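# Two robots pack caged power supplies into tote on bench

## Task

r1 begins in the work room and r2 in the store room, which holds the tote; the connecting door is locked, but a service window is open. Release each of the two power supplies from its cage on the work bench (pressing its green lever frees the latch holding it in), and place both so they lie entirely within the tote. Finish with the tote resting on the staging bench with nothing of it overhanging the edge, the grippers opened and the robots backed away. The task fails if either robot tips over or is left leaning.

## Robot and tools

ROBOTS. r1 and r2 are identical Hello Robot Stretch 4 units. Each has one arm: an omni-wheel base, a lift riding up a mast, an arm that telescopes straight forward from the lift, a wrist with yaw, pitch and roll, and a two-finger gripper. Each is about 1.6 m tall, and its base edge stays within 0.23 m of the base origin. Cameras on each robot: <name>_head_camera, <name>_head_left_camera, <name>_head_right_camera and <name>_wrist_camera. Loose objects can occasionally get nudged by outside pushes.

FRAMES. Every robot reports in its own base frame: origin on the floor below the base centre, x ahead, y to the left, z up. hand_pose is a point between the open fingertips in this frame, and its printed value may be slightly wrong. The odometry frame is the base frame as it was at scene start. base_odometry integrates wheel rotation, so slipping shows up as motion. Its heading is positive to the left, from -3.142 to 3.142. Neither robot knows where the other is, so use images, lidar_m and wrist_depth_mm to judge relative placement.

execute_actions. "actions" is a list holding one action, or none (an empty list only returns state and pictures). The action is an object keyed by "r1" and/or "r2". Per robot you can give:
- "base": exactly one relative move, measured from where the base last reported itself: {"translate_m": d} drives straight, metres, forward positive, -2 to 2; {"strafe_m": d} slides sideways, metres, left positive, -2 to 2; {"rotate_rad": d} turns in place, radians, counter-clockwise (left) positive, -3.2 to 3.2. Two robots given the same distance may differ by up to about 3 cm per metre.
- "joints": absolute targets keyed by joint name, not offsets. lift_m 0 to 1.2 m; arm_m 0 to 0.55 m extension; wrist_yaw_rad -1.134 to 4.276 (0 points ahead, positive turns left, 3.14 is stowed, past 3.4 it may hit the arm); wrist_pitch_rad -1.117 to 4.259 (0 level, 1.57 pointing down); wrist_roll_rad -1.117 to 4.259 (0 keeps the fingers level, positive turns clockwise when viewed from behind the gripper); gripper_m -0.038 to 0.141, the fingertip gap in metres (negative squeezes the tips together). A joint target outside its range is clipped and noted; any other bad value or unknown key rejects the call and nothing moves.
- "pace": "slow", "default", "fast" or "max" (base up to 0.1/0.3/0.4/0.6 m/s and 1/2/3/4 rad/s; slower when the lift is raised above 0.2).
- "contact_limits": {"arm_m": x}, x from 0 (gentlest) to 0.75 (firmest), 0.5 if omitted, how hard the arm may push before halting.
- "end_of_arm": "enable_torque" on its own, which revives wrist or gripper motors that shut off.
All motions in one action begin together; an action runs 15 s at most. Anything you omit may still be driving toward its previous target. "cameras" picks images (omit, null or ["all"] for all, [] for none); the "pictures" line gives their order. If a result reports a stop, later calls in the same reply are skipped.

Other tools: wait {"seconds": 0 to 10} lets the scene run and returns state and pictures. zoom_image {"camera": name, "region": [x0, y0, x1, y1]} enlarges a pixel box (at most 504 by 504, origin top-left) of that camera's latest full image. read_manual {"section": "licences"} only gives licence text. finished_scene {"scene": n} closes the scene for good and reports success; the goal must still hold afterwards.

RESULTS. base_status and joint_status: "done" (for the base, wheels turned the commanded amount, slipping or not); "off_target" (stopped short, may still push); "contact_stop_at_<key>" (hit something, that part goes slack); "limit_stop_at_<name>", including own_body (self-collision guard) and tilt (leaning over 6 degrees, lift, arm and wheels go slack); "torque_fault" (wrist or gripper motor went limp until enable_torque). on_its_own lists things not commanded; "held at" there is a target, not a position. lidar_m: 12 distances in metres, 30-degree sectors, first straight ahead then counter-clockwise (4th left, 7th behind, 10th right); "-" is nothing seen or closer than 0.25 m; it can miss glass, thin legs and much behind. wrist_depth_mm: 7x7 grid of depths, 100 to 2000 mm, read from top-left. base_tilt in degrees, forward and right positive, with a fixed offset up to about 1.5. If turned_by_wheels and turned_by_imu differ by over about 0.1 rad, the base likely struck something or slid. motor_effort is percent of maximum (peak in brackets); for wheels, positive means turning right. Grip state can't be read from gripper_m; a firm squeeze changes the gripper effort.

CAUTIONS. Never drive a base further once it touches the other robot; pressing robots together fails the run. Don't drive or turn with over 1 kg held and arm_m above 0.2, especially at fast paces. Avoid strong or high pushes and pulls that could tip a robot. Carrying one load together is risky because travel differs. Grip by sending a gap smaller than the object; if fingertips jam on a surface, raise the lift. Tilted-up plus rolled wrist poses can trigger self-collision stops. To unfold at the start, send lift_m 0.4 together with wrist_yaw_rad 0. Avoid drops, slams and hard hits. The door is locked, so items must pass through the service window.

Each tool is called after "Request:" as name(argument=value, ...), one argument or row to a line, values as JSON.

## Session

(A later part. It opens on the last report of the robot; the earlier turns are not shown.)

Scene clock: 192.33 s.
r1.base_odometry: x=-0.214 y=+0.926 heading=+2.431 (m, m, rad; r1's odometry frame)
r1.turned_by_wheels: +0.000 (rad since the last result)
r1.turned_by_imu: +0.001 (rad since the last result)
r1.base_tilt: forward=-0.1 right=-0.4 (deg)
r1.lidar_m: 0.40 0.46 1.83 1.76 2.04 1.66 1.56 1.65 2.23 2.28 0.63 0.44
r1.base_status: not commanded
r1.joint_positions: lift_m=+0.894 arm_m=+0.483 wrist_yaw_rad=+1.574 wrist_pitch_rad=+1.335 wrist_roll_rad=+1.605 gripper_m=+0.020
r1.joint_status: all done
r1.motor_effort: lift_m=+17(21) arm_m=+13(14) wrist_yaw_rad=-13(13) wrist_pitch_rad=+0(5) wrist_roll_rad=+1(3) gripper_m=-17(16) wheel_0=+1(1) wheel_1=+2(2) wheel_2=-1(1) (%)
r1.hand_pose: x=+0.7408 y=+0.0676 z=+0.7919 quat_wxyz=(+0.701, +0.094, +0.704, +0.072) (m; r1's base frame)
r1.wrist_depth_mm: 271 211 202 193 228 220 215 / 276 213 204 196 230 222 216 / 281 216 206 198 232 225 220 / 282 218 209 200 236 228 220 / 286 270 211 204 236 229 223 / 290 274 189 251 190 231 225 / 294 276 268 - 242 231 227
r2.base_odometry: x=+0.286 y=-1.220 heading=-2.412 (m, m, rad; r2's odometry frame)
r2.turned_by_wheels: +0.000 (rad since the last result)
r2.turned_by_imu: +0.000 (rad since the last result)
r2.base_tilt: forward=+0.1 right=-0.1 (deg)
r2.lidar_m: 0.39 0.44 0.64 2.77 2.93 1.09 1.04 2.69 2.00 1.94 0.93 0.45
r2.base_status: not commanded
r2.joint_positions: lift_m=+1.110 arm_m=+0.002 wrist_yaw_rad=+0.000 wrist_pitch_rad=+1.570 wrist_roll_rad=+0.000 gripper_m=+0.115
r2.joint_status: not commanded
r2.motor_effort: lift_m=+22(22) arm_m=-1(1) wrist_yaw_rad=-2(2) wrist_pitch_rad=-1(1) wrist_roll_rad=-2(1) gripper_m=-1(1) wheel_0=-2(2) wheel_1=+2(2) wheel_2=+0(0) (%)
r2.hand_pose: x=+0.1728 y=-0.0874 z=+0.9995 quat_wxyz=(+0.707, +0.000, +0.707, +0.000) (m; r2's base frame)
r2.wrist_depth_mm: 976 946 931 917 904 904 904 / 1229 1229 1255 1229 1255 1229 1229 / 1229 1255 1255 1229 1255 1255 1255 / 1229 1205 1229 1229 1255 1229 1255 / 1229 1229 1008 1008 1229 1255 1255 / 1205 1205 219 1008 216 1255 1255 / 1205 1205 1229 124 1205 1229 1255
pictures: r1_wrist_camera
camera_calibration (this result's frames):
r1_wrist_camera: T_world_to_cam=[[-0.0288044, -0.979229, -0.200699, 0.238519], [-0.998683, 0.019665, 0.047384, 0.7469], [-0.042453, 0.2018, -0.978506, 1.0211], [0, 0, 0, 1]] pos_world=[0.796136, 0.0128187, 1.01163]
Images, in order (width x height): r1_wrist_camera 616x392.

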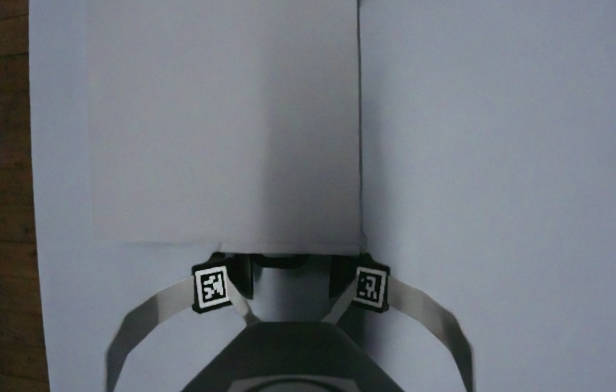

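Request:
execute_actions(
  actions=[
    {"r1":{"joints":{"gripper_m":0.0,"lift_m":0.890},"pace":"slow"}},
  ],
  cameras=["r1_wrist_camera"],
)

Request:
zoom_image(
  camera="r1_wrist_camera",
  region=[160, 180, 440, 340],
)

Scene clock: 193.60 s.
r1.base_odometry: x=-0.214 y=+0.926 heading=+2.431 (m, m, rad; r1's odometry frame)
r1.turned_by_wheels: +0.000 (rad since the last result)
r1.turned_by_imu: +0.000 (rad since the last result)
r1.base_tilt: forward=+0.0 right=-0.3 (deg)
r1.lidar_m: 0.39 0.43 1.82 1.79 2.05 1.64 1.56 1.66 2.25 2.31 0.63 0.41
r1.base_status: not commanded
r1.joint_positions: lift_m=+0.890 arm_m=+0.483 wrist_yaw_rad=+1.575 wrist_pitch_rad=+1.335 wrist_roll_rad=+1.605 gripper_m=+0.001
r1.joint_status: all done
r1.on_its_own: wrist_yaw_rad is at rest, and its effort (-17) is outside its rest range (-13 to +13)
r1.motor_effort: lift_m=+19(19) arm_m=+13(13) wrist_yaw_rad=-17(15) wrist_pitch_rad=+0(2) wrist_roll_rad=+0(0) gripper_m=-23(24) wheel_0=+3(3) wheel_1=+2(3) wheel_2=-1(1) (%)
r1.hand_pose: x=+0.7408 y=+0.0677 z=+0.7878 quat_wxyz=(+0.701, +0.094, +0.704, +0.072) (m; r1's base frame)
r1.wrist_depth_mm: 265 204 196 188 225 216 208 / 270 208 198 190 226 217 211 / 273 211 200 192 227 220 213 / 276 211 202 193 230 222 216 / 279 265 205 199 231 224 218 / 285 265 199 244 188 224 220 / 286 271 264 - 238 226 222
r2.base_odometry: x=+0.286 y=-1.220 heading=-2.412 (m, m, rad; r2's odometry frame)
r2.turned_by_wheels: +0.000 (rad since the last result)
r2.turned_by_imu: +0.000 (rad since the last result)
r2.base_tilt: forward=+0.1 right=-0.2 (deg)
r2.lidar_m: 0.42 0.45 0.65 2.77 2.94 1.04 1.05 2.70 2.00 1.92 0.92 0.44
r2.base_status: not commanded
r2.joint_positions: lift_m=+1.110 arm_m=+0.002 wrist_yaw_rad=+0.000 wrist_pitch_rad=+1.570 wrist_roll_rad=+0.000 gripper_m=+0.115
r2.joint_status: not commanded
r2.motor_effort: lift_m=+23(23) arm_m=+0(0) wrist_yaw_rad=-2(2) wrist_pitch_rad=+0(1) wrist_roll_rad=-3(0) gripper_m=-1(0) wheel_0=-2(2) wheel_1=+1(2) wheel_2=+0(0) (%)
r2.hand_pose: x=+0.1728 y=-0.0874 z=+0.9995 quat_wxyz=(+0.707, +0.000, +0.707, +0.000) (m; r2's base frame)
r2.wrist_depth_mm: 976 946 931 931 904 904 904 / 1229 1229 1229 1255 1229 1229 1255 / 1229 1229 1229 1229 1255 1229 1255 / 1229 1229 1229 1255 1255 1255 1229 / 1229 1229 1008 1025 1255 1229 1229 / 1205 1205 219 991 216 1229 1229 / 1205 1229 1205 124 1229 1229 1255
pictures: r1_wrist_camera
camera_calibration (this result's frames):
r1_wrist_camera: T_world_to_cam=[[-0.0279316, -0.979222, -0.200857, 0.23729], [-0.9987, 0.0187671, 0.0473877, 0.747105], [-0.0426336, 0.20192, -0.978474, 1.01715], [0, 0, 0, 1]] pos_world=[0.796127, 0.0129556, 1.00752]
Images, in order (width x height): r1_wrist_camera 616x392.

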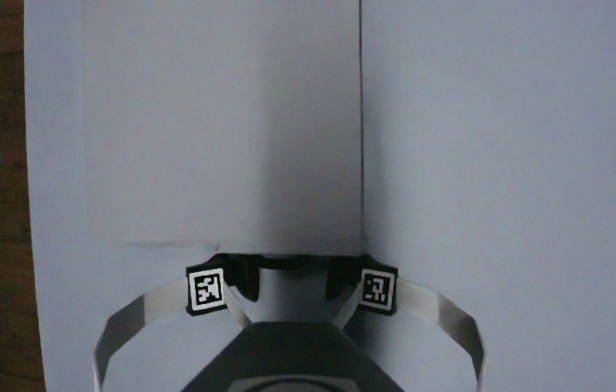

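Region (160, 180, 440, 340) of r1_wrist_camera's 616x392 image, scaled by 1.800; it fills the top 288 rows of this view, and the rest is white.

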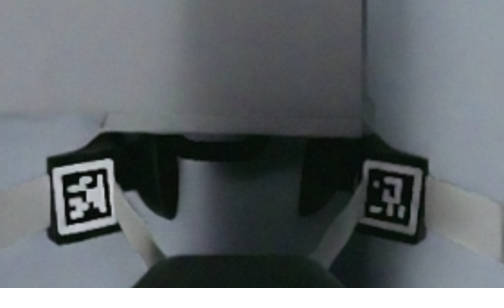

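Request:
execute_actions(
  actions=[
    {"r1":{"joints":{"arm_m":0.478,"lift_m":0.888,"wrist_roll_rad":1.65},"pace":"slow"}},
  ],
  cameras=["r1_wrist_camera"],
)

Request:
zoom_image(
  camera="r1_wrist_camera",
  region=[160, 180, 440, 340],
)

Scene clock: 194.57 s.
r1.base_odometry: x=-0.214 y=+0.926 heading=+2.431 (m, m, rad; r1's odometry frame)
r1.turned_by_wheels: +0.000 (rad since the last result)
r1.turned_by_imu: +0.000 (rad since the last result)
r1.base_tilt: forward=+0.0 right=-0.4 (deg)
r1.lidar_m: 0.41 0.44 1.81 1.78 2.04 1.63 1.56 1.62 2.27 2.30 0.59 0.45
r1.base_status: not commanded
r1.joint_positions: lift_m=+0.888 arm_m=+0.479 wrist_yaw_rad=+1.574 wrist_pitch_rad=+1.334 wrist_roll_rad=+1.649 gripper_m=+0.001
r1.joint_status: all done
r1.motor_effort: lift_m=+18(18) arm_m=-8(11) wrist_yaw_rad=-13(18) wrist_pitch_rad=+2(1) wrist_roll_rad=+2(3) gripper_m=-25(24) wheel_0=+4(4) wheel_1=+3(3) wheel_2=-1(1) (%)
r1.hand_pose: x=+0.7374 y=+0.0679 z=+0.7859 quat_wxyz=(+0.698, +0.110, +0.705, +0.057) (m; r1's base frame)
r1.wrist_depth_mm: 266 205 195 187 224 215 208 / 268 207 196 189 225 216 211 / 273 210 200 191 227 220 213 / 276 212 202 194 229 221 215 / 279 263 204 198 231 224 218 / 283 264 198 246 188 224 220 / 289 271 265 - 237 227 221
r2.base_odometry: x=+0.286 y=-1.220 heading=-2.412 (m, m, rad; r2's odometry frame)
r2.turned_by_wheels: +0.000 (rad since the last result)
r2.turned_by_imu: +0.000 (rad since the last result)
r2.base_tilt: forward=+0.1 right=-0.2 (deg)
r2.lidar_m: 0.40 0.45 0.67 2.76 2.94 1.09 1.05 2.69 2.00 1.94 0.87 0.44
r2.base_status: not commanded
r2.joint_positions: lift_m=+1.110 arm_m=+0.002 wrist_yaw_rad=+0.000 wrist_pitch_rad=+1.570 wrist_roll_rad=+0.000 gripper_m=+0.115
r2.joint_status: not commanded
r2.motor_effort: lift_m=+23(23) arm_m=+0(0) wrist_yaw_rad=-1(2) wrist_pitch_rad=-1(1) wrist_roll_rad=+0(3) gripper_m=-1(1) wheel_0=-2(2) wheel_1=+2(2) wheel_2=+0(0) (%)
r2.hand_pose: x=+0.1728 y=-0.0874 z=+0.9995 quat_wxyz=(+0.707, +0.000, +0.707, +0.000) (m; r2's base frame)
r2.wrist_depth_mm: 991 946 931 904 904 891 904 / 1229 1229 1229 1255 1229 1281 1255 / 1229 1229 1229 1229 1255 1255 1281 / 1205 1229 1229 1229 1229 1255 1229 / 1229 1229 1008 1025 1229 1255 1255 / 1205 1229 219 1025 216 1255 1229 / 1205 1205 1205 124 1229 1255 1255
pictures: r1_wrist_camera
camera_calibration (this result's frames):
r1_wrist_camera: T_world_to_cam=[[-0.0725263, -0.976883, -0.201095, 0.269884], [-0.996401, 0.0621004, 0.0576866, 0.731128], [-0.043865, 0.204555, -0.977872, 1.01535], [0, 0, 0, 1]] pos_world=[0.792609, 0.0105463, 1.00498]
Images, in order (width x height): r1_wrist_camera 616x392.

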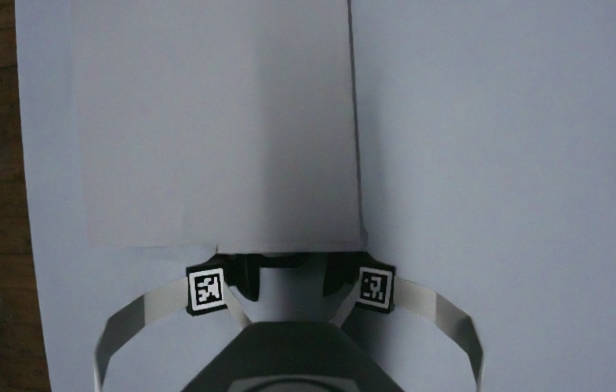

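Region (160, 180, 440, 340) of r1_wrist_camera's 616x392 image, scaled by 1.800; it fills the top 288 rows of this view, and the rest is white.

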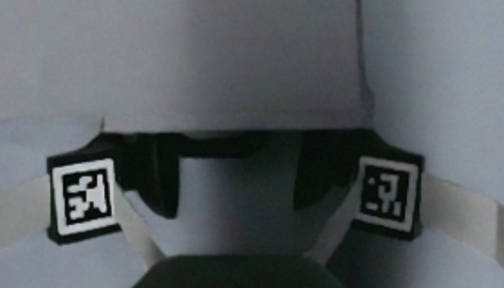

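Request:
execute_actions(
  actions=[
    {"r1":{"joints":{"arm_m":0.474},"pace":"slow"}},
  ],
  cameras=["r1_wrist_camera"],
)

Request:
zoom_image(
  camera="r1_wrist_camera",
  region=[160, 180, 440, 340],
)

Scene clock: 195.47 s.
r1.base_odometry: x=-0.214 y=+0.926 heading=+2.431 (m, m, rad; r1's odometry frame)
r1.turned_by_wheels: +0.000 (rad since the last result)
r1.turned_by_imu: +0.000 (rad since the last result)
r1.base_tilt: forward=-0.1 right=-0.3 (deg)
r1.lidar_m: 0.42 0.43 1.83 1.81 2.05 1.60 1.56 1.66 2.25 2.31 0.59 0.44
r1.base_status: not commanded
r1.joint_positions: lift_m=+0.888 arm_m=+0.476 wrist_yaw_rad=+1.571 wrist_pitch_rad=+1.334 wrist_roll_rad=+1.649 gripper_m=+0.001
r1.joint_status: all done
r1.motor_effort: lift_m=+19(19) arm_m=-10(9) wrist_yaw_rad=-4(12) wrist_pitch_rad=+2(1) wrist_roll_rad=+1(0) gripper_m=-24(23) wheel_0=+4(4) wheel_1=+2(3) wheel_2=+1(1) (%)
r1.hand_pose: x=+0.7340 y=+0.0677 z=+0.7859 quat_wxyz=(+0.698, +0.111, +0.705, +0.056) (m; r1's base frame)
r1.wrist_depth_mm: 265 206 196 189 224 215 210 / 270 208 199 190 228 218 211 / 272 210 201 193 229 220 214 / 276 213 204 195 230 223 216 / 281 263 207 204 232 225 218 / 285 266 211 245 192 225 222 / 287 271 265 - 238 226 222
r2.base_odometry: x=+0.286 y=-1.220 heading=-2.412 (m, m, rad; r2's odometry frame)
r2.turned_by_wheels: +0.000 (rad since the last result)
r2.turned_by_imu: +0.000 (rad since the last result)
r2.base_tilt: forward=+0.1 right=-0.2 (deg)
r2.lidar_m: 0.42 0.44 0.65 2.78 2.95 1.06 1.04 2.67 2.01 1.95 0.92 0.44
r2.base_status: not commanded
r2.joint_positions: lift_m=+1.110 arm_m=+0.002 wrist_yaw_rad=+0.000 wrist_pitch_rad=+1.570 wrist_roll_rad=+0.000 gripper_m=+0.115
r2.joint_status: not commanded
r2.motor_effort: lift_m=+23(23) arm_m=-1(1) wrist_yaw_rad=-1(2) wrist_pitch_rad=+0(0) wrist_roll_rad=-3(1) gripper_m=+1(1) wheel_0=-2(2) wheel_1=+2(2) wheel_2=+0(0) (%)
r2.hand_pose: x=+0.1728 y=-0.0874 z=+0.9995 quat_wxyz=(+0.707, +0.000, +0.707, +0.000) (m; r2's base frame)
r2.wrist_depth_mm: 976 960 917 917 917 904 904 / 1205 1255 1255 1255 1229 1255 1229 / 1205 1229 1255 1229 1229 1229 1255 / 1229 1229 1229 1255 1229 1255 1255 / 1205 1205 1025 1025 1229 1255 1255 / 1205 1229 219 1025 215 1229 1255 / 1205 1205 1229 124 1229 1205 1229
pictures: r1_wrist_camera
camera_calibration (this result's frames):
r1_wrist_camera: T_world_to_cam=[[-0.0756487, -0.976648, -0.201087, 0.27167], [-0.996193, 0.0652624, 0.0577974, 0.727292], [-0.0433243, 0.204694, -0.977867, 1.01482], [0, 0, 0, 1]] pos_world=[0.78904, 0.0101347, 1.00495]
Images, in order (width x height): r1_wrist_camera 616x392.

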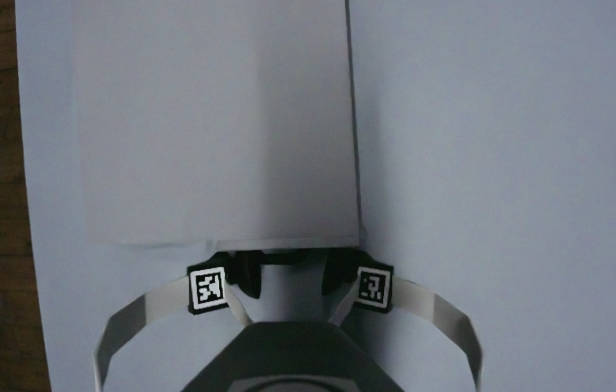

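Region (160, 180, 440, 340) of r1_wrist_camera's 616x392 image, scaled by 1.800; it fills the top 288 rows of this view, and the rest is white.

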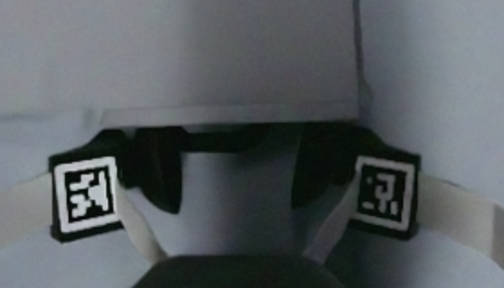

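Request:
execute_actions(
  actions=[
    {"r1":{"joints":{"gripper_m":0.045,"lift_m":0.897,"arm_m":0.47}}},
  ],
  cameras=[],
)

Request:
execute_actions(
  actions=[
    {"r1":{"joints":{"arm_m":0.25,"wrist_pitch_rad":0.3,"lift_m":0.9}}},
  ],
  cameras=[],
)

Request:
execute_actions(
  actions=[
    {"r1":{"base":{"strafe_m":0.154},"joints":{"arm_m":0.26,"wrist_yaw_rad":-0.15,"wrist_roll_rad":0.035,"lift_m":0.706,"gripper_m":0.02}}},
  ],
  cameras=["r1_wrist_camera"],
)

Scene clock: 198.40 s.
r1.base_odometry: x=-0.214 y=+0.926 heading=+2.431 (m, m, rad; r1's odometry frame)
r1.turned_by_wheels: +0.000 (rad since the last result)
r1.turned_by_imu: +0.000 (rad since the last result)
r1.base_tilt: forward=+0.0 right=-0.3 (deg)
r1.lidar_m: 0.41 0.44 1.85 1.78 2.05 1.64 1.56 1.63 2.26 2.30 0.62 0.45
r1.base_status: not commanded
r1.joint_positions: lift_m=+0.897 arm_m=+0.472 wrist_yaw_rad=+1.570 wrist_pitch_rad=+1.335 wrist_roll_rad=+1.650 gripper_m=+0.045
r1.joint_status: all done
r1.motor_effort: lift_m=+22(26) arm_m=-9(9) wrist_yaw_rad=-3(7) wrist_pitch_rad=+0(20) wrist_roll_rad=+0(0) gripper_m=-4(22) wheel_0=+2(6) wheel_1=+0(2) wheel_2=+2(5) (%)
r1.hand_pose: x=+0.7299 y=+0.0673 z=+0.7945 quat_wxyz=(+0.698, +0.111, +0.705, +0.055) (m; r1's base frame)
r1.wrist_depth_mm: 276 216 206 200 233 224 218 / 281 218 209 201 236 228 220 / 283 221 213 202 239 229 222 / 289 224 213 204 241 233 225 / 291 276 217 251 241 234 227 / 296 281 199 252 196 236 229 / 298 281 274 - 248 236 231
r2.base_odometry: x=+0.286 y=-1.220 heading=-2.412 (m, m, rad; r2's odometry frame)
r2.turned_by_wheels: +0.000 (rad since the last result)
r2.turned_by_imu: +0.001 (rad since the last result)
r2.base_tilt: forward=+0.1 right=-0.2 (deg)
r2.lidar_m: 0.41 0.43 0.65 2.78 2.96 1.08 1.05 2.71 1.99 1.93 0.91 0.48
r2.base_status: not commanded
r2.joint_positions: lift_m=+1.110 arm_m=+0.002 wrist_yaw_rad=+0.000 wrist_pitch_rad=+1.570 wrist_roll_rad=+0.000 gripper_m=+0.115
r2.joint_status: not commanded
r2.motor_effort: lift_m=+23(22) arm_m=+0(1) wrist_yaw_rad=-1(2) wrist_pitch_rad=+0(0) wrist_roll_rad=+1(1) gripper_m=-1(1) wheel_0=-2(2) wheel_1=+2(1) wheel_2=+0(0) (%)
r2.hand_pose: x=+0.1728 y=-0.0874 z=+0.9995 quat_wxyz=(+0.707, +0.000, +0.707, +0.000) (m; r2's base frame)
r2.wrist_depth_mm: 976 960 931 917 917 904 904 / 1229 1229 1205 1229 1255 1255 1205 / 1229 1255 1255 1229 1255 1255 1255 / 1182 1229 1229 1229 1255 1255 1229 / 1205 1205 1025 1025 1255 1255 1255 / 1229 1205 219 1008 215 1255 1255 / 1205 1205 1205 124 1229 1229 1229
pictures: none
No camera images: the call's "cameras" was empty. Leave "cameras" out to get every camera's image.

Scene clock: 200.17 s.
r1.base_odometry: x=-0.214 y=+0.926 heading=+2.431 (m, m, rad; r1's odometry frame)
r1.turned_by_wheels: +0.000 (rad since the last result)
r1.turned_by_imu: +0.000 (rad since the last result)
r1.base_tilt: forward=+0.0 right=-0.4 (deg)
r1.lidar_m: 0.40 0.43 1.85 1.78 2.07 1.62 1.56 1.62 2.24 2.30 0.62 0.44
r1.base_status: not commanded
r1.joint_positions: lift_m=+0.900 arm_m=+0.252 wrist_yaw_rad=+1.570 wrist_pitch_rad=+0.303 wrist_roll_rad=+1.650 gripper_m=+0.045
r1.joint_status: all done
r1.motor_effort: lift_m=+23(22) arm_m=-9(14) wrist_yaw_rad=-3(2) wrist_pitch_rad=-8(10) wrist_roll_rad=-1(1) gripper_m=-3(5) wheel_0=+1(1) wheel_1=-1(1) wheel_2=+1(1) (%)
r1.hand_pose: x=+0.5101 y=+0.2753 z=+0.9920 quat_wxyz=(+0.553, +0.441, +0.586, +0.396) (m; r1's base frame)
r1.wrist_depth_mm: 1576 1661 1808 - 1708 1229 285 / - - 1921 - 1708 1255 283 / - - 1921 - 1756 1255 289 / - - 1983 - 1808 1281 291 / 1618 1756 1756 - 1708 1281 296 / 1576 1661 198 - 197 1336 303 / 1618 1708 1863 - 1756 1229 1078
r2.base_odometry: x=+0.286 y=-1.220 heading=-2.412 (m, m, rad; r2's odometry frame)
r2.turned_by_wheels: +0.000 (rad since the last result)
r2.turned_by_imu: +0.000 (rad since the last result)
r2.base_tilt: forward=+0.1 right=-0.2 (deg)
r2.lidar_m: 0.40 0.44 0.66 2.78 2.92 1.08 1.03 2.71 1.99 1.96 0.89 0.46
r2.base_status: not commanded
r2.joint_positions: lift_m=+1.110 arm_m=+0.002 wrist_yaw_rad=+0.000 wrist_pitch_rad=+1.570 wrist_roll_rad=+0.000 gripper_m=+0.115
r2.joint_status: not commanded
r2.motor_effort: lift_m=+23(23) arm_m=+0(0) wrist_yaw_rad=-1(1) wrist_pitch_rad=-1(1) wrist_roll_rad=-4(3) gripper_m=-1(2) wheel_0=-2(2) wheel_1=+2(2) wheel_2=+0(0) (%)
r2.hand_pose: x=+0.1728 y=-0.0874 z=+0.9995 quat_wxyz=(+0.707, +0.000, +0.707, +0.000) (m; r2's base frame)
r2.wrist_depth_mm: 976 960 931 917 904 904 904 / 1229 1255 1229 1255 1255 1229 1255 / 1229 1255 1229 1255 1229 1229 1229 / 1229 1205 1229 1229 1229 1255 1255 / 1205 1205 991 1025 1229 1255 1255 / 1229 1229 219 1025 216 1229 1229 / 1205 1205 1205 124 1229 1229 1229
pictures: none
No camera images: the call's "cameras" was empty. Leave "cameras" out to get every camera's image.

Scene clock: 202.07 s.
r1.base_odometry: x=-0.315 y=+0.809 heading=+2.431 (m, m, rad; r1's odometry frame)
r1.turned_by_wheels: +0.000 (rad since the last result)
r1.turned_by_imu: +0.000 (rad since the last result)
r1.base_tilt: forward=+0.0 right=-0.3 (deg)
r1.lidar_m: 0.39 0.46 1.68 1.63 1.85 1.66 1.55 1.62 2.26 2.45 0.59 0.43
r1.base_status: done
r1.joint_positions: lift_m=+0.706 arm_m=+0.259 wrist_yaw_rad=-0.150 wrist_pitch_rad=+0.302 wrist_roll_rad=+0.035 gripper_m=+0.020
r1.joint_status: all done
r1.motor_effort: lift_m=+17(21) arm_m=+8(9) wrist_yaw_rad=-2(9) wrist_pitch_rad=-7(8) wrist_roll_rad=+0(5) gripper_m=-4(4) wheel_0=+1(5) wheel_1=-1(8) wheel_2=+0(2) (%)
r1.hand_pose: x=+0.6887 y=-0.1275 z=+0.7986 quat_wxyz=(+0.985, +0.029, +0.149, -0.077) (m; r1's base frame)
r1.wrist_depth_mm: - - - - - - - / - - - - - - - / - - 469 661 668 676 691 / 427 310 287 413 413 415 415 / 286 293 279 285 300 301 298 / 230 233 187 198 216 235 234 / 191 187 198 - 192 191 197
r2.base_odometry: x=+0.286 y=-1.220 heading=-2.412 (m, m, rad; r2's odometry frame)
r2.turned_by_wheels: +0.000 (rad since the last result)
r2.turned_by_imu: +0.000 (rad since the last result)
r2.base_tilt: forward=+0.1 right=-0.2 (deg)
r2.lidar_m: 0.42 0.44 0.66 2.79 2.95 1.06 1.03 2.70 1.99 1.95 0.89 0.43
r2.base_status: not commanded
r2.joint_positions: lift_m=+1.110 arm_m=+0.002 wrist_yaw_rad=+0.000 wrist_pitch_rad=+1.570 wrist_roll_rad=+0.000 gripper_m=+0.115
r2.joint_status: not commanded
r2.motor_effort: lift_m=+23(23) arm_m=-1(1) wrist_yaw_rad=-1(2) wrist_pitch_rad=+0(1) wrist_roll_rad=-3(2) gripper_m=-1(1) wheel_0=-2(2) wheel_1=+2(1) wheel_2=+0(0) (%)
r2.hand_pose: x=+0.1728 y=-0.0874 z=+0.9995 quat_wxyz=(+0.707, +0.000, +0.707, +0.000) (m; r2's base frame)
r2.wrist_depth_mm: 960 946 931 917 917 904 891 / 1229 1229 1205 1229 1255 1255 1229 / 1229 1229 1229 1229 1255 1255 1255 / 1205 1255 1255 1229 1255 1255 1255 / 1205 1205 1025 1008 1229 1229 1229 / 1229 1229 219 1008 216 1255 1255 / 1229 1205 1229 124 1229 1229 1229
pictures: r1_wrist_camera
camera_calibration (this result's frames):
r1_wrist_camera: T_world_to_cam=[[-0.190233, -0.981506, -0.0213912, 0.0149636], [-0.327394, 0.0839664, -0.94115, 1.03367], [0.92554, -0.172035, -0.337312, -0.161629], [0, 0, 0, 1]] pos_world=[0.490858, -0.0999128, 0.918642]
Images, in order (width x height): r1_wrist_camera 616x392.

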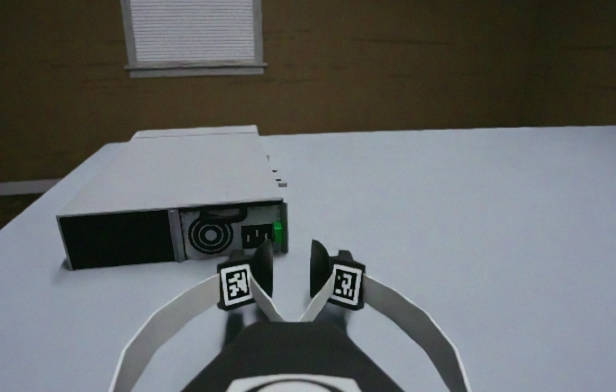

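Request:
execute_actions(
  actions=[
    {"r1":{"base":{"strafe_m":0.004},"joints":{"arm_m":0.29,"gripper_m":0.012},"pace":"slow"}},
  ],
  cameras=["r1_wrist_camera"],
)

Request:
zoom_image(
  camera="r1_wrist_camera",
  region=[160, 180, 440, 340],
)

Scene clock: 203.63 s.
r1.base_odometry: x=-0.317 y=+0.806 heading=+2.431 (m, m, rad; r1's odometry frame)
r1.turned_by_wheels: +0.000 (rad since the last result)
r1.turned_by_imu: +0.000 (rad since the last result)
r1.base_tilt: forward=+0.0 right=-0.3 (deg)
r1.lidar_m: 0.41 0.49 1.67 1.65 1.82 1.65 1.56 1.65 2.24 2.43 0.62 0.44
r1.base_status: done
r1.joint_positions: lift_m=+0.706 arm_m=+0.288 wrist_yaw_rad=-0.150 wrist_pitch_rad=+0.302 wrist_roll_rad=+0.035 gripper_m=+0.012
r1.joint_status: all done
r1.motor_effort: lift_m=+17(17) arm_m=+9(9) wrist_yaw_rad=-2(2) wrist_pitch_rad=-8(8) wrist_roll_rad=-2(2) gripper_m=-6(4) wheel_0=-3(4) wheel_1=+2(2) wheel_2=+0(0) (%)
r1.hand_pose: x=+0.7186 y=-0.1276 z=+0.7986 quat_wxyz=(+0.985, +0.029, +0.149, -0.077) (m; r1's base frame)
r1.wrist_depth_mm: - - - - - - - / - - - - - - - / - - 462 661 676 676 691 / 466 287 287 382 413 418 418 / 272 281 252 262 300 300 297 / 231 233 187 193 216 234 232 / 190 183 198 - 192 191 195
r2.base_odometry: x=+0.286 y=-1.220 heading=-2.412 (m, m, rad; r2's odometry frame)
r2.turned_by_wheels: +0.000 (rad since the last result)
r2.turned_by_imu: +0.000 (rad since the last result)
r2.base_tilt: forward=+0.1 right=-0.2 (deg)
r2.lidar_m: 0.43 0.46 0.65 2.77 2.93 1.08 1.03 2.67 2.00 1.94 0.90 0.45
r2.base_status: not commanded
r2.joint_positions: lift_m=+1.110 arm_m=+0.002 wrist_yaw_rad=+0.000 wrist_pitch_rad=+1.570 wrist_roll_rad=+0.000 gripper_m=+0.115
r2.joint_status: not commanded
r2.motor_effort: lift_m=+23(23) arm_m=+0(1) wrist_yaw_rad=-2(2) wrist_pitch_rad=+0(1) wrist_roll_rad=-2(1) gripper_m=-1(1) wheel_0=-2(2) wheel_1=+2(2) wheel_2=+0(0) (%)
r2.hand_pose: x=+0.1728 y=-0.0874 z=+0.9995 quat_wxyz=(+0.707, +0.000, +0.707, +0.000) (m; r2's base frame)
r2.wrist_depth_mm: 960 946 946 917 904 904 904 / 1229 1229 1229 1255 1229 1229 1229 / 1229 1229 1229 1229 1229 1255 1281 / 1205 1229 1229 1229 1229 1255 1255 / 1229 1205 1008 1025 1255 1229 1229 / 1205 1229 219 1008 216 1229 1255 / 1205 1205 1229 124 1229 1229 1255
pictures: r1_wrist_camera
camera_calibration (this result's frames):
r1_wrist_camera: T_world_to_cam=[[-0.190352, -0.981483, -0.0213897, 0.0207025], [-0.327384, 0.0840046, -0.94115, 1.04345], [0.925519, -0.172147, -0.337312, -0.189282], [0, 0, 0, 1]] pos_world=[0.520735, -0.0999202, 0.918642]
Images, in order (width x height): r1_wrist_camera 616x392.

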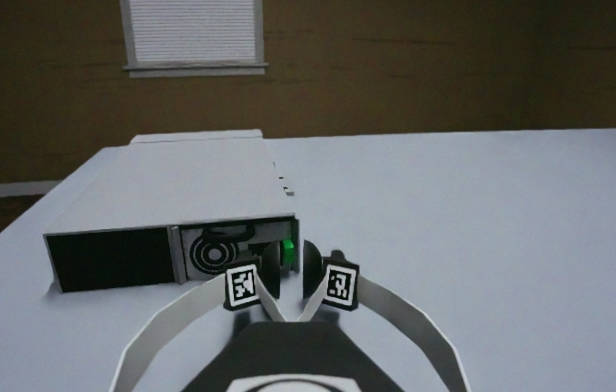

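Region (160, 180, 440, 340) of r1_wrist_camera's 616x392 image, scaled by 1.800; it fills the top 288 rows of this view, and the rest is white.

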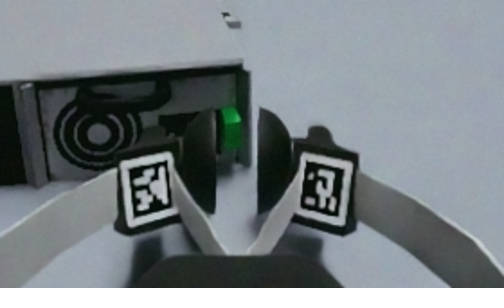

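Request:
execute_actions(
  actions=[
    {"r1":{"base":{"strafe_m":0.002},"joints":{"arm_m":0.301},"pace":"slow"}},
  ],
  cameras=[],
)

Request:
execute_actions(
  actions=[
    {"r1":{"base":{"strafe_m":0.007},"joints":{"gripper_m":0.004},"pace":"slow"}},
  ],
  cameras=["r1_wrist_camera"],
)

Request:
zoom_image(
  camera="r1_wrist_camera",
  region=[160, 180, 440, 340],
)

Scene clock: 204.73 s.
r1.base_odometry: x=-0.318 y=+0.804 heading=+2.431 (m, m, rad; r1's odometry frame)
r1.turned_by_wheels: +0.000 (rad since the last result)
r1.turned_by_imu: +0.000 (rad since the last result)
r1.base_tilt: forward=-0.1 right=-0.4 (deg)
r1.lidar_m: 0.41 0.43 1.66 1.64 1.89 1.66 1.55 1.64 2.24 2.46 0.62 0.42
r1.base_status: done
r1.joint_positions: lift_m=+0.706 arm_m=+0.299 wrist_yaw_rad=-0.150 wrist_pitch_rad=+0.302 wrist_roll_rad=+0.035 gripper_m=+0.012
r1.joint_status: all done
r1.motor_effort: lift_m=+17(17) arm_m=+9(12) wrist_yaw_rad=-2(2) wrist_pitch_rad=-8(8) wrist_roll_rad=-1(1) gripper_m=-4(4) wheel_0=-1(4) wheel_1=+0(0) wheel_2=+0(0) (%)
r1.hand_pose: x=+0.7296 y=-0.1276 z=+0.7986 quat_wxyz=(+0.985, +0.029, +0.149, -0.077) (m; r1's base frame)
r1.wrist_depth_mm: - - - - - - - / - - - - - - - / - - 459 668 668 668 691 / - 289 290 387 413 418 415 / 259 279 240 248 300 297 300 / 230 231 188 193 216 233 233 / 191 183 198 - 193 190 195
r2.base_odometry: x=+0.286 y=-1.220 heading=-2.412 (m, m, rad; r2's odometry frame)
r2.turned_by_wheels: +0.000 (rad since the last result)
r2.turned_by_imu: +0.000 (rad since the last result)
r2.base_tilt: forward=+0.1 right=-0.2 (deg)
r2.lidar_m: 0.42 0.42 0.62 2.78 2.92 1.06 1.03 2.69 2.00 1.94 0.91 0.43
r2.base_status: not commanded
r2.joint_positions: lift_m=+1.110 arm_m=+0.002 wrist_yaw_rad=+0.000 wrist_pitch_rad=+1.570 wrist_roll_rad=+0.000 gripper_m=+0.115
r2.joint_status: not commanded
r2.motor_effort: lift_m=+23(23) arm_m=+0(0) wrist_yaw_rad=-2(2) wrist_pitch_rad=-1(0) wrist_roll_rad=-4(2) gripper_m=-2(1) wheel_0=-2(2) wheel_1=+2(2) wheel_2=+0(0) (%)
r2.hand_pose: x=+0.1728 y=-0.0874 z=+0.9995 quat_wxyz=(+0.707, +0.000, +0.707, +0.000) (m; r2's base frame)
r2.wrist_depth_mm: 976 946 931 904 904 904 891 / 1229 1229 1229 1255 1255 1255 1229 / 1229 1229 1229 1281 1229 1255 1281 / 1229 1229 1229 1229 1229 1229 1255 / 1229 1229 1025 1025 1255 1229 1255 / 1205 1205 219 1008 215 1255 1255 / 1205 1205 1205 124 1255 1205 1229
pictures: none
No camera images: the call's "cameras" was empty. Leave "cameras" out to get every camera's image.

Scene clock: 205.53 s.
r1.base_odometry: x=-0.323 y=+0.799 heading=+2.431 (m, m, rad; r1's odometry frame)
r1.turned_by_wheels: +0.000 (rad since the last result)
r1.turned_by_imu: +0.000 (rad since the last result)
r1.base_tilt: forward=-0.1 right=-0.3 (deg)
r1.lidar_m: 0.42 0.44 1.68 1.63 1.89 1.65 1.53 1.64 2.25 2.47 0.60 0.43
r1.base_status: done
r1.joint_positions: lift_m=+0.706 arm_m=+0.299 wrist_yaw_rad=-0.150 wrist_pitch_rad=+0.302 wrist_roll_rad=+0.035 gripper_m=+0.004
r1.joint_status: all done
r1.motor_effort: lift_m=+17(17) arm_m=+9(9) wrist_yaw_rad=-2(2) wrist_pitch_rad=-7(7) wrist_roll_rad=-3(1) gripper_m=-5(6) wheel_0=-1(3) wheel_1=+0(8) wheel_2=+0(0) (%)
r1.hand_pose: x=+0.7296 y=-0.1276 z=+0.7986 quat_wxyz=(+0.985, +0.029, +0.149, -0.077) (m; r1's base frame)
r1.wrist_depth_mm: - - - - - - - / - - - - - - - / - - 455 661 668 676 691 / - 289 286 384 413 415 418 / 264 279 241 249 301 300 297 / 231 231 186 195 181 234 232 / 191 183 198 - 191 190 196
r2.base_odometry: x=+0.286 y=-1.220 heading=-2.412 (m, m, rad; r2's odometry frame)
r2.turned_by_wheels: +0.000 (rad since the last result)
r2.turned_by_imu: +0.000 (rad since the last result)
r2.base_tilt: forward=+0.1 right=-0.2 (deg)
r2.lidar_m: 0.42 0.45 0.63 2.78 2.93 1.07 1.06 2.68 1.98 1.95 0.88 0.47
r2.base_status: not commanded
r2.joint_positions: lift_m=+1.110 arm_m=+0.002 wrist_yaw_rad=+0.000 wrist_pitch_rad=+1.570 wrist_roll_rad=+0.000 gripper_m=+0.115
r2.joint_status: not commanded
r2.motor_effort: lift_m=+23(23) arm_m=+0(0) wrist_yaw_rad=-1(1) wrist_pitch_rad=+0(0) wrist_roll_rad=-2(2) gripper_m=+0(0) wheel_0=-2(2) wheel_1=+2(2) wheel_2=+0(0) (%)
r2.hand_pose: x=+0.1728 y=-0.0874 z=+0.9995 quat_wxyz=(+0.707, +0.000, +0.707, +0.000) (m; r2's base frame)
r2.wrist_depth_mm: 960 946 931 917 917 904 891 / 1229 1229 1229 1229 1255 1229 1255 / 1229 1229 1229 1229 1255 1255 1229 / 1229 1229 1229 1229 1255 1255 1255 / 1205 1229 1025 1008 1229 1255 1255 / 1229 1205 220 1025 215 1255 1255 / 1205 1229 1205 124 1229 1229 1229
pictures: r1_wrist_camera
camera_calibration (this result's frames):
r1_wrist_camera: T_world_to_cam=[[-0.19037, -0.981479, -0.0213892, 0.0228048], [-0.327382, 0.0840103, -0.94115, 1.04705], [0.925516, -0.172165, -0.337312, -0.199462], [0, 0, 0, 1]] pos_world=[0.531734, -0.0999213, 0.918642]
Images, in order (width x height): r1_wrist_camera 616x392.

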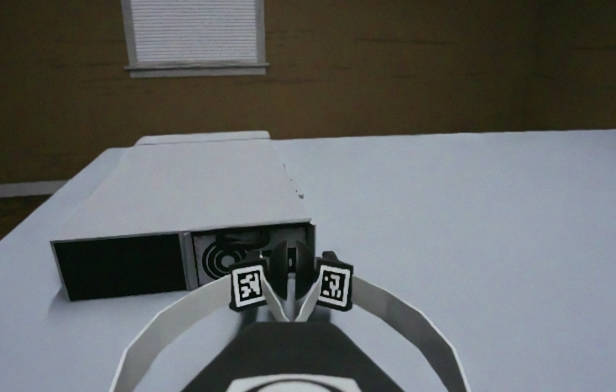

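Region (160, 180, 440, 340) of r1_wrist_camera's 616x392 image, scaled by 1.800; it fills the top 288 rows of this view, and the rest is white.

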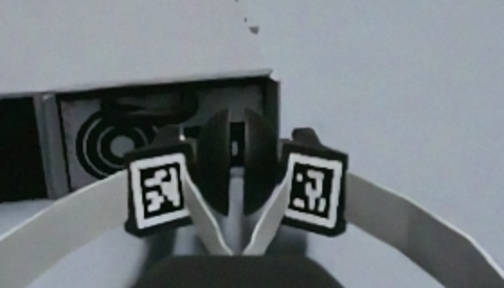

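Missed (not deep enough). Back, deeper.

Request:
execute_actions(
  actions=[
    {"r1":{"base":{"strafe_m":-0.007},"joints":{"gripper_m":0.012},"pace":"slow"}},
  ],
  cameras=[],
)

Request:
execute_actions(
  actions=[
    {"r1":{"joints":{"arm_m":0.309},"pace":"slow"}},
  ],
  cameras=["r1_wrist_camera"],
)

Request:
zoom_image(
  camera="r1_wrist_camera",
  region=[160, 180, 440, 340],
)

Scene clock: 206.50 s.
r1.base_odometry: x=-0.318 y=+0.804 heading=+2.431 (m, m, rad; r1's odometry frame)
r1.turned_by_wheels: +0.000 (rad since the last result)
r1.turned_by_imu: +0.000 (rad since the last result)
r1.base_tilt: forward=-0.1 right=-0.4 (deg)
r1.lidar_m: 0.39 0.45 1.67 1.62 1.85 1.65 1.54 1.64 2.25 2.46 0.59 0.44
r1.base_status: done
r1.joint_positions: lift_m=+0.706 arm_m=+0.299 wrist_yaw_rad=-0.150 wrist_pitch_rad=+0.302 wrist_roll_rad=+0.035 gripper_m=+0.012
r1.joint_status: all done
r1.motor_effort: lift_m=+17(17) arm_m=+9(9) wrist_yaw_rad=-2(2) wrist_pitch_rad=-8(6) wrist_roll_rad=-2(3) gripper_m=-5(7) wheel_0=+0(5) wheel_1=+0(7) wheel_2=+0(0) (%)
r1.hand_pose: x=+0.7296 y=-0.1276 z=+0.7986 quat_wxyz=(+0.985, +0.029, +0.149, -0.077) (m; r1's base frame)
r1.wrist_depth_mm: - - - - - - - / - - - - - - - / - - 462 661 661 676 683 / - 287 289 382 413 410 418 / 260 281 239 249 298 300 298 / 229 232 187 195 215 232 232 / 191 183 198 - 191 191 196
r2.base_odometry: x=+0.286 y=-1.220 heading=-2.412 (m, m, rad; r2's odometry frame)
r2.turned_by_wheels: +0.000 (rad since the last result)
r2.turned_by_imu: +0.000 (rad since the last result)
r2.base_tilt: forward=+0.1 right=-0.2 (deg)
r2.lidar_m: 0.42 0.43 0.64 2.78 2.94 1.07 1.05 2.68 1.99 1.94 0.94 0.45
r2.base_status: not commanded
r2.joint_positions: lift_m=+1.110 arm_m=+0.002 wrist_yaw_rad=+0.000 wrist_pitch_rad=+1.570 wrist_roll_rad=+0.000 gripper_m=+0.115
r2.joint_status: not commanded
r2.motor_effort: lift_m=+23(23) arm_m=-1(0) wrist_yaw_rad=-1(1) wrist_pitch_rad=-1(1) wrist_roll_rad=-3(2) gripper_m=-1(1) wheel_0=-2(2) wheel_1=+1(2) wheel_2=+0(1) (%)
r2.hand_pose: x=+0.1728 y=-0.0874 z=+0.9995 quat_wxyz=(+0.707, +0.000, +0.707, +0.000) (m; r2's base frame)
r2.wrist_depth_mm: 946 960 931 931 917 904 904 / 1229 1229 1229 1229 1229 1255 1229 / 1229 1229 1229 1229 1255 1281 1255 / 1229 1229 1229 1229 1229 1255 1255 / 1205 1229 1008 1008 1229 1229 1255 / 1205 1229 219 1025 216 1255 1229 / 1205 1229 1229 124 1229 1229 1255
pictures: none
No camera images: the call's "cameras" was empty. Leave "cameras" out to get every camera's image.

Scene clock: 207.37 s.
r1.base_odometry: x=-0.318 y=+0.804 heading=+2.431 (m, m, rad; r1's odometry frame)
r1.turned_by_wheels: +0.000 (rad since the last result)
r1.turned_by_imu: +0.000 (rad since the last result)
r1.base_tilt: forward=-0.1 right=-0.3 (deg)
r1.lidar_m: 0.41 0.43 1.66 1.64 1.85 1.64 1.55 1.62 2.20 2.45 0.61 0.44
r1.base_status: not commanded
r1.joint_positions: lift_m=+0.706 arm_m=+0.307 wrist_yaw_rad=-0.152 wrist_pitch_rad=+0.306 wrist_roll_rad=+0.035 gripper_m=+0.012
r1.joint_status: all done
r1.motor_effort: lift_m=+17(18) arm_m=+10(11) wrist_yaw_rad=+3(5) wrist_pitch_rad=-19(19) wrist_roll_rad=+1(1) gripper_m=-5(4) wheel_0=+0(0) wheel_1=+1(1) wheel_2=+0(0) (%)
r1.hand_pose: x=+0.7367 y=-0.1280 z=+0.7974 quat_wxyz=(+0.985, +0.029, +0.151, -0.078) (m; r1's base frame)
r1.wrist_depth_mm: - - - - - - - / - - - - - - - / - - 442 634 647 647 661 / 413 278 278 375 404 404 404 / 253 262 229 240 294 294 293 / 226 228 189 195 212 229 227 / 187 180 195 - 189 188 192
r2.base_odometry: x=+0.286 y=-1.220 heading=-2.412 (m, m, rad; r2's odometry frame)
r2.turned_by_wheels: +0.000 (rad since the last result)
r2.turned_by_imu: +0.000 (rad since the last result)
r2.base_tilt: forward=+0.2 right=-0.2 (deg)
r2.lidar_m: 0.42 0.46 0.65 2.78 2.94 1.08 1.04 2.65 1.98 1.94 0.91 0.44
r2.base_status: not commanded
r2.joint_positions: lift_m=+1.110 arm_m=+0.002 wrist_yaw_rad=+0.000 wrist_pitch_rad=+1.570 wrist_roll_rad=+0.000 gripper_m=+0.115
r2.joint_status: not commanded
r2.motor_effort: lift_m=+23(23) arm_m=-1(0) wrist_yaw_rad=-1(2) wrist_pitch_rad=+0(0) wrist_roll_rad=-3(4) gripper_m=-2(1) wheel_0=-2(2) wheel_1=+2(2) wheel_2=+0(0) (%)
r2.hand_pose: x=+0.1728 y=-0.0874 z=+0.9995 quat_wxyz=(+0.707, +0.000, +0.707, +0.000) (m; r2's base frame)
r2.wrist_depth_mm: 976 946 931 917 917 904 891 / 1229 1229 1255 1229 1255 1255 1229 / 1205 1229 1205 1229 1255 1255 1255 / 1205 1255 1229 1255 1205 1229 1255 / 1229 1205 1008 1025 1255 1229 1281 / 1229 1229 219 1008 216 1255 1255 / 1205 1229 1229 124 1205 1255 1255
pictures: r1_wrist_camera
camera_calibration (this result's frames):
r1_wrist_camera: T_world_to_cam=[[-0.192175, -0.981141, -0.0207493, 0.024569], [-0.331107, 0.0847279, -0.939782, 1.05006], [0.923817, -0.173732, -0.341145, -0.202429], [0, 0, 0, 1]] pos_world=[0.53941, -0.100032, 0.918276]
Images, in order (width x height): r1_wrist_camera 616x392.

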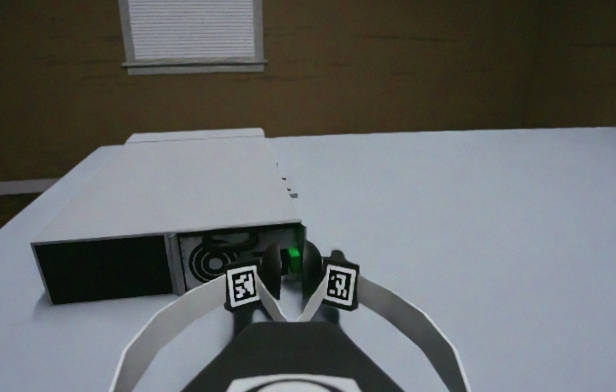

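Region (160, 180, 440, 340) of r1_wrist_camera's 616x392 image, scaled by 1.800; it fills the top 288 rows of this view, and the rest is white.

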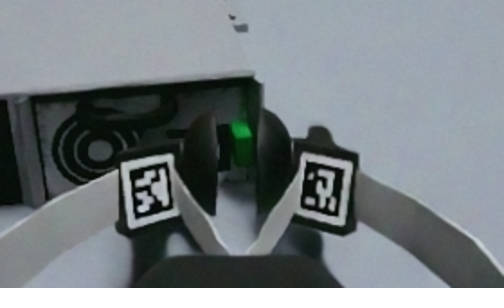

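Request:
execute_actions(
  actions=[
    {"r1":{"joints":{"gripper_m":0.002,"lift_m":0.702},"pace":"slow"}},
  ],
  cameras=[],
)

Request:
execute_actions(
  actions=[
    {"r1":{"base":{"strafe_m":0.006},"pace":"slow"}},
  ],
  cameras=["r1_wrist_camera"],
)

Request:
zoom_image(
  camera="r1_wrist_camera",
  region=[160, 180, 440, 340],
)

Scene clock: 208.37 s.
r1.base_odometry: x=-0.318 y=+0.804 heading=+2.431 (m, m, rad; r1's odometry frame)
r1.turned_by_wheels: +0.000 (rad since the last result)
r1.turned_by_imu: +0.000 (rad since the last result)
r1.base_tilt: forward=+0.0 right=-0.3 (deg)
r1.lidar_m: 0.40 0.45 1.67 1.64 1.87 1.63 1.54 1.63 2.24 2.47 0.62 0.44
r1.base_status: not commanded
r1.joint_positions: lift_m=+0.702 arm_m=+0.307 wrist_yaw_rad=-0.152 wrist_pitch_rad=+0.303 wrist_roll_rad=+0.035 gripper_m=+0.002
r1.joint_status: all done
r1.motor_effort: lift_m=+17(17) arm_m=+8(10) wrist_yaw_rad=+4(4) wrist_pitch_rad=-10(19) wrist_roll_rad=+0(1) gripper_m=-6(9) wheel_0=-1(1) wheel_1=+0(0) wheel_2=+0(0) (%)
r1.hand_pose: x=+0.7374 y=-0.1280 z=+0.7945 quat_wxyz=(+0.985, +0.029, +0.149, -0.078) (m; r1's base frame)
r1.wrist_depth_mm: - - - - - - - / - - - - - - - / - - 445 640 647 654 683 / 415 274 277 373 404 404 404 / 240 271 234 237 293 293 290 / 222 225 185 190 210 227 226 / 185 178 193 - 186 185 190
r2.base_odometry: x=+0.286 y=-1.220 heading=-2.412 (m, m, rad; r2's odometry frame)
r2.turned_by_wheels: +0.000 (rad since the last result)
r2.turned_by_imu: +0.000 (rad since the last result)
r2.base_tilt: forward=+0.2 right=-0.2 (deg)
r2.lidar_m: 0.39 0.46 0.65 2.78 2.95 1.09 1.04 2.67 2.01 1.96 0.93 0.45
r2.base_status: not commanded
r2.joint_positions: lift_m=+1.110 arm_m=+0.002 wrist_yaw_rad=+0.000 wrist_pitch_rad=+1.570 wrist_roll_rad=+0.000 gripper_m=+0.115
r2.joint_status: not commanded
r2.motor_effort: lift_m=+22(23) arm_m=-1(0) wrist_yaw_rad=-2(1) wrist_pitch_rad=+0(0) wrist_roll_rad=-1(3) gripper_m=+0(1) wheel_0=-2(2) wheel_1=+2(1) wheel_2=+0(0) (%)
r2.hand_pose: x=+0.1728 y=-0.0874 z=+0.9995 quat_wxyz=(+0.707, +0.000, +0.707, +0.000) (m; r2's base frame)
r2.wrist_depth_mm: 960 946 931 904 904 904 891 / 1229 1229 1229 1255 1281 1255 1229 / 1229 1229 1229 1255 1281 1281 1255 / 1229 1229 1229 1255 1255 1229 1281 / 1229 1229 1025 1025 1255 1229 1255 / 1205 1255 219 1025 216 1229 1229 / 1205 1205 1205 124 1229 1255 1229
pictures: none
No camera images: the call's "cameras" was empty. Leave "cameras" out to get every camera's image.

Scene clock: 209.10 s.
r1.base_odometry: x=-0.322 y=+0.800 heading=+2.430 (m, m, rad; r1's odometry frame)
r1.turned_by_wheels: +0.000 (rad since the last result)
r1.turned_by_imu: +0.000 (rad since the last result)
r1.base_tilt: forward=+0.0 right=-0.4 (deg)
r1.lidar_m: 0.41 0.47 1.68 1.64 1.88 1.61 1.53 1.64 2.23 2.47 0.58 0.43
r1.base_status: done
r1.joint_positions: lift_m=+0.702 arm_m=+0.307 wrist_yaw_rad=-0.153 wrist_pitch_rad=+0.303 wrist_roll_rad=+0.035 gripper_m=+0.002
r1.joint_status: not commanded
r1.motor_effort: lift_m=+17(17) arm_m=+9(8) wrist_yaw_rad=+6(7) wrist_pitch_rad=-8(9) wrist_roll_rad=+0(2) gripper_m=-7(6) wheel_0=-5(8) wheel_1=-1(6) wheel_2=+0(1) (%)
r1.hand_pose: x=+0.7372 y=-0.1283 z=+0.7945 quat_wxyz=(+0.985, +0.029, +0.149, -0.078) (m; r1's base frame)
r1.wrist_depth_mm: - - - - - - - / - - - - - - - / - - 445 647 647 661 668 / 415 277 277 373 404 404 407 / 252 270 229 237 291 293 291 / 224 225 185 192 210 228 226 / 185 179 193 - 187 186 191
r2.base_odometry: x=+0.286 y=-1.220 heading=-2.412 (m, m, rad; r2's odometry frame)
r2.turned_by_wheels: +0.000 (rad since the last result)
r2.turned_by_imu: +0.000 (rad since the last result)
r2.base_tilt: forward=+0.2 right=-0.2 (deg)
r2.lidar_m: 0.39 0.45 0.65 2.77 2.94 1.08 1.06 2.69 2.02 1.95 0.91 0.44
r2.base_status: not commanded
r2.joint_positions: lift_m=+1.110 arm_m=+0.002 wrist_yaw_rad=+0.000 wrist_pitch_rad=+1.570 wrist_roll_rad=+0.000 gripper_m=+0.115
r2.joint_status: not commanded
r2.motor_effort: lift_m=+23(23) arm_m=-1(0) wrist_yaw_rad=-1(2) wrist_pitch_rad=+0(0) wrist_roll_rad=-2(3) gripper_m=+0(0) wheel_0=-2(2) wheel_1=+2(2) wheel_2=+0(0) (%)
r2.hand_pose: x=+0.1728 y=-0.0874 z=+0.9995 quat_wxyz=(+0.707, +0.000, +0.707, +0.000) (m; r2's base frame)
r2.wrist_depth_mm: 960 946 931 917 904 904 891 / 1229 1229 1229 1229 1255 1255 1255 / 1229 1229 1205 1255 1255 1229 1255 / 1205 1205 1229 1255 1229 1255 1255 / 1229 1229 1008 1025 1229 1255 1255 / 1205 1205 219 1008 215 1255 1229 / 1205 1229 1205 124 1229 1229 1255
pictures: r1_wrist_camera
camera_calibration (this result's frames):
r1_wrist_camera: T_world_to_cam=[[-0.193151, -0.980946, -0.0209046, 0.025155], [-0.327508, 0.0845417, -0.941059, 1.04587], [0.924895, -0.17492, -0.337597, -0.207721], [0, 0, 0, 1]] pos_world=[0.539508, -0.100078, 0.914623]
Images, in order (width x height): r1_wrist_camera 616x392.

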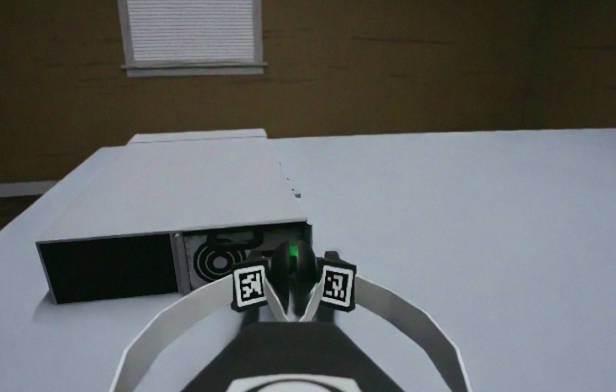

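Region (160, 180, 440, 340) of r1_wrist_camera's 616x392 image, scaled by 1.800; it fills the top 288 rows of this view, and the rest is white.

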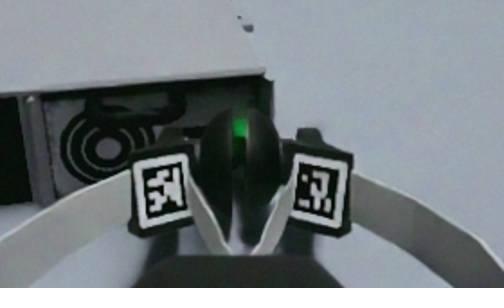

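Lever is between the pads and pushed. Go deeper.

Request:
execute_actions(
  actions=[
    {"r1":{"base":{"strafe_m":0.002},"joints":{"arm_m":0.316},"pace":"slow"}},
  ],
  cameras=["r1_wrist_camera"],
)

Request:
zoom_image(
  camera="r1_wrist_camera",
  region=[160, 180, 440, 340],
)

Scene clock: 210.03 s.
r1.base_odometry: x=-0.324 y=+0.799 heading=+2.430 (m, m, rad; r1's odometry frame)
r1.turned_by_wheels: +0.000 (rad since the last result)
r1.turned_by_imu: +0.000 (rad since the last result)
r1.base_tilt: forward=-0.1 right=-0.4 (deg)
r1.lidar_m: 0.40 0.41 1.67 1.60 1.86 1.61 1.55 1.65 2.25 2.48 0.59 0.40
r1.base_status: done
r1.joint_positions: lift_m=+0.702 arm_m=+0.314 wrist_yaw_rad=-0.156 wrist_pitch_rad=+0.305 wrist_roll_rad=+0.035 gripper_m=+0.002
r1.joint_status: all done
r1.on_its_own: wrist_yaw_rad is at rest, and its effort (+18) is outside its rest range (-13 to +13)
r1.motor_effort: lift_m=+17(17) arm_m=+10(8) wrist_yaw_rad=+18(16) wrist_pitch_rad=-15(15) wrist_roll_rad=-1(0) gripper_m=-7(7) wheel_0=-1(5) wheel_1=-2(0) wheel_2=-2(3) (%)
r1.hand_pose: x=+0.7433 y=-0.1292 z=+0.7939 quat_wxyz=(+0.985, +0.029, +0.150, -0.080) (m; r1's base frame)
r1.wrist_depth_mm: - - - - - - - / - - - - - - - / - 554 433 621 647 640 654 / 407 270 272 366 397 399 399 / 247 267 224 234 289 289 286 / 220 224 184 207 185 224 224 / 183 177 191 - 185 184 189
r2.base_odometry: x=+0.286 y=-1.220 heading=-2.412 (m, m, rad; r2's odometry frame)
r2.turned_by_wheels: +0.000 (rad since the last result)
r2.turned_by_imu: +0.000 (rad since the last result)
r2.base_tilt: forward=+0.1 right=-0.2 (deg)
r2.lidar_m: 0.43 0.46 0.65 2.77 2.95 1.09 1.03 2.68 1.99 1.93 0.91 0.45
r2.base_status: not commanded
r2.joint_positions: lift_m=+1.110 arm_m=+0.002 wrist_yaw_rad=+0.000 wrist_pitch_rad=+1.570 wrist_roll_rad=+0.000 gripper_m=+0.115
r2.joint_status: not commanded
r2.motor_effort: lift_m=+23(22) arm_m=+0(0) wrist_yaw_rad=-2(2) wrist_pitch_rad=-1(1) wrist_roll_rad=-1(1) gripper_m=-2(1) wheel_0=-2(2) wheel_1=+2(2) wheel_2=+0(1) (%)
r2.hand_pose: x=+0.1728 y=-0.0874 z=+0.9995 quat_wxyz=(+0.707, +0.000, +0.707, +0.000) (m; r2's base frame)
r2.wrist_depth_mm: 976 946 931 904 904 904 878 / 1205 1229 1229 1255 1255 1281 1255 / 1229 1229 1229 1229 1229 1255 1255 / 1229 1229 1229 1205 1229 1255 1229 / 1205 1229 1008 1008 1229 1255 1229 / 1229 1205 218 1008 216 1229 1281 / 1205 1229 1229 124 1255 1229 1229
pictures: r1_wrist_camera
camera_calibration (this result's frames):
r1_wrist_camera: T_world_to_cam=[[-0.196555, -0.980272, -0.0208154, 0.0280171], [-0.32919, 0.0859737, -0.940342, 1.04822], [0.92358, -0.177977, -0.339594, -0.211506], [0, 0, 0, 1]] pos_world=[0.545914, -0.100298, 0.914445]
Images, in order (width x height): r1_wrist_camera 616x392.

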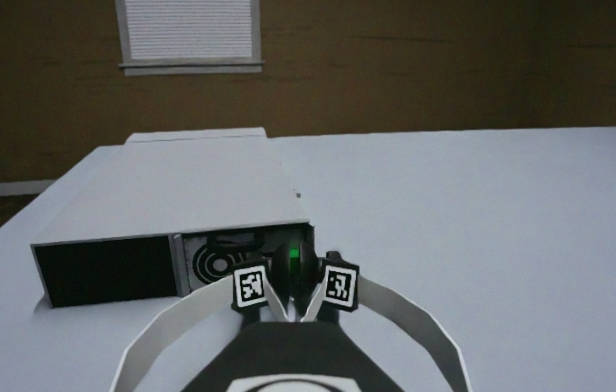

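Region (160, 180, 440, 340) of r1_wrist_camera's 616x392 image, scaled by 1.800; it fills the top 288 rows of this view, and the rest is white.

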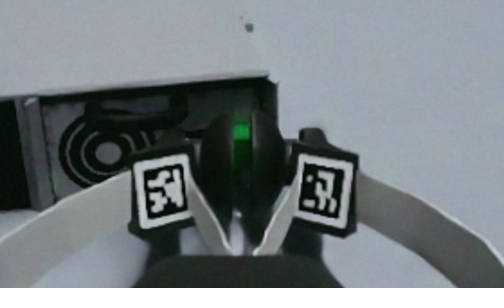

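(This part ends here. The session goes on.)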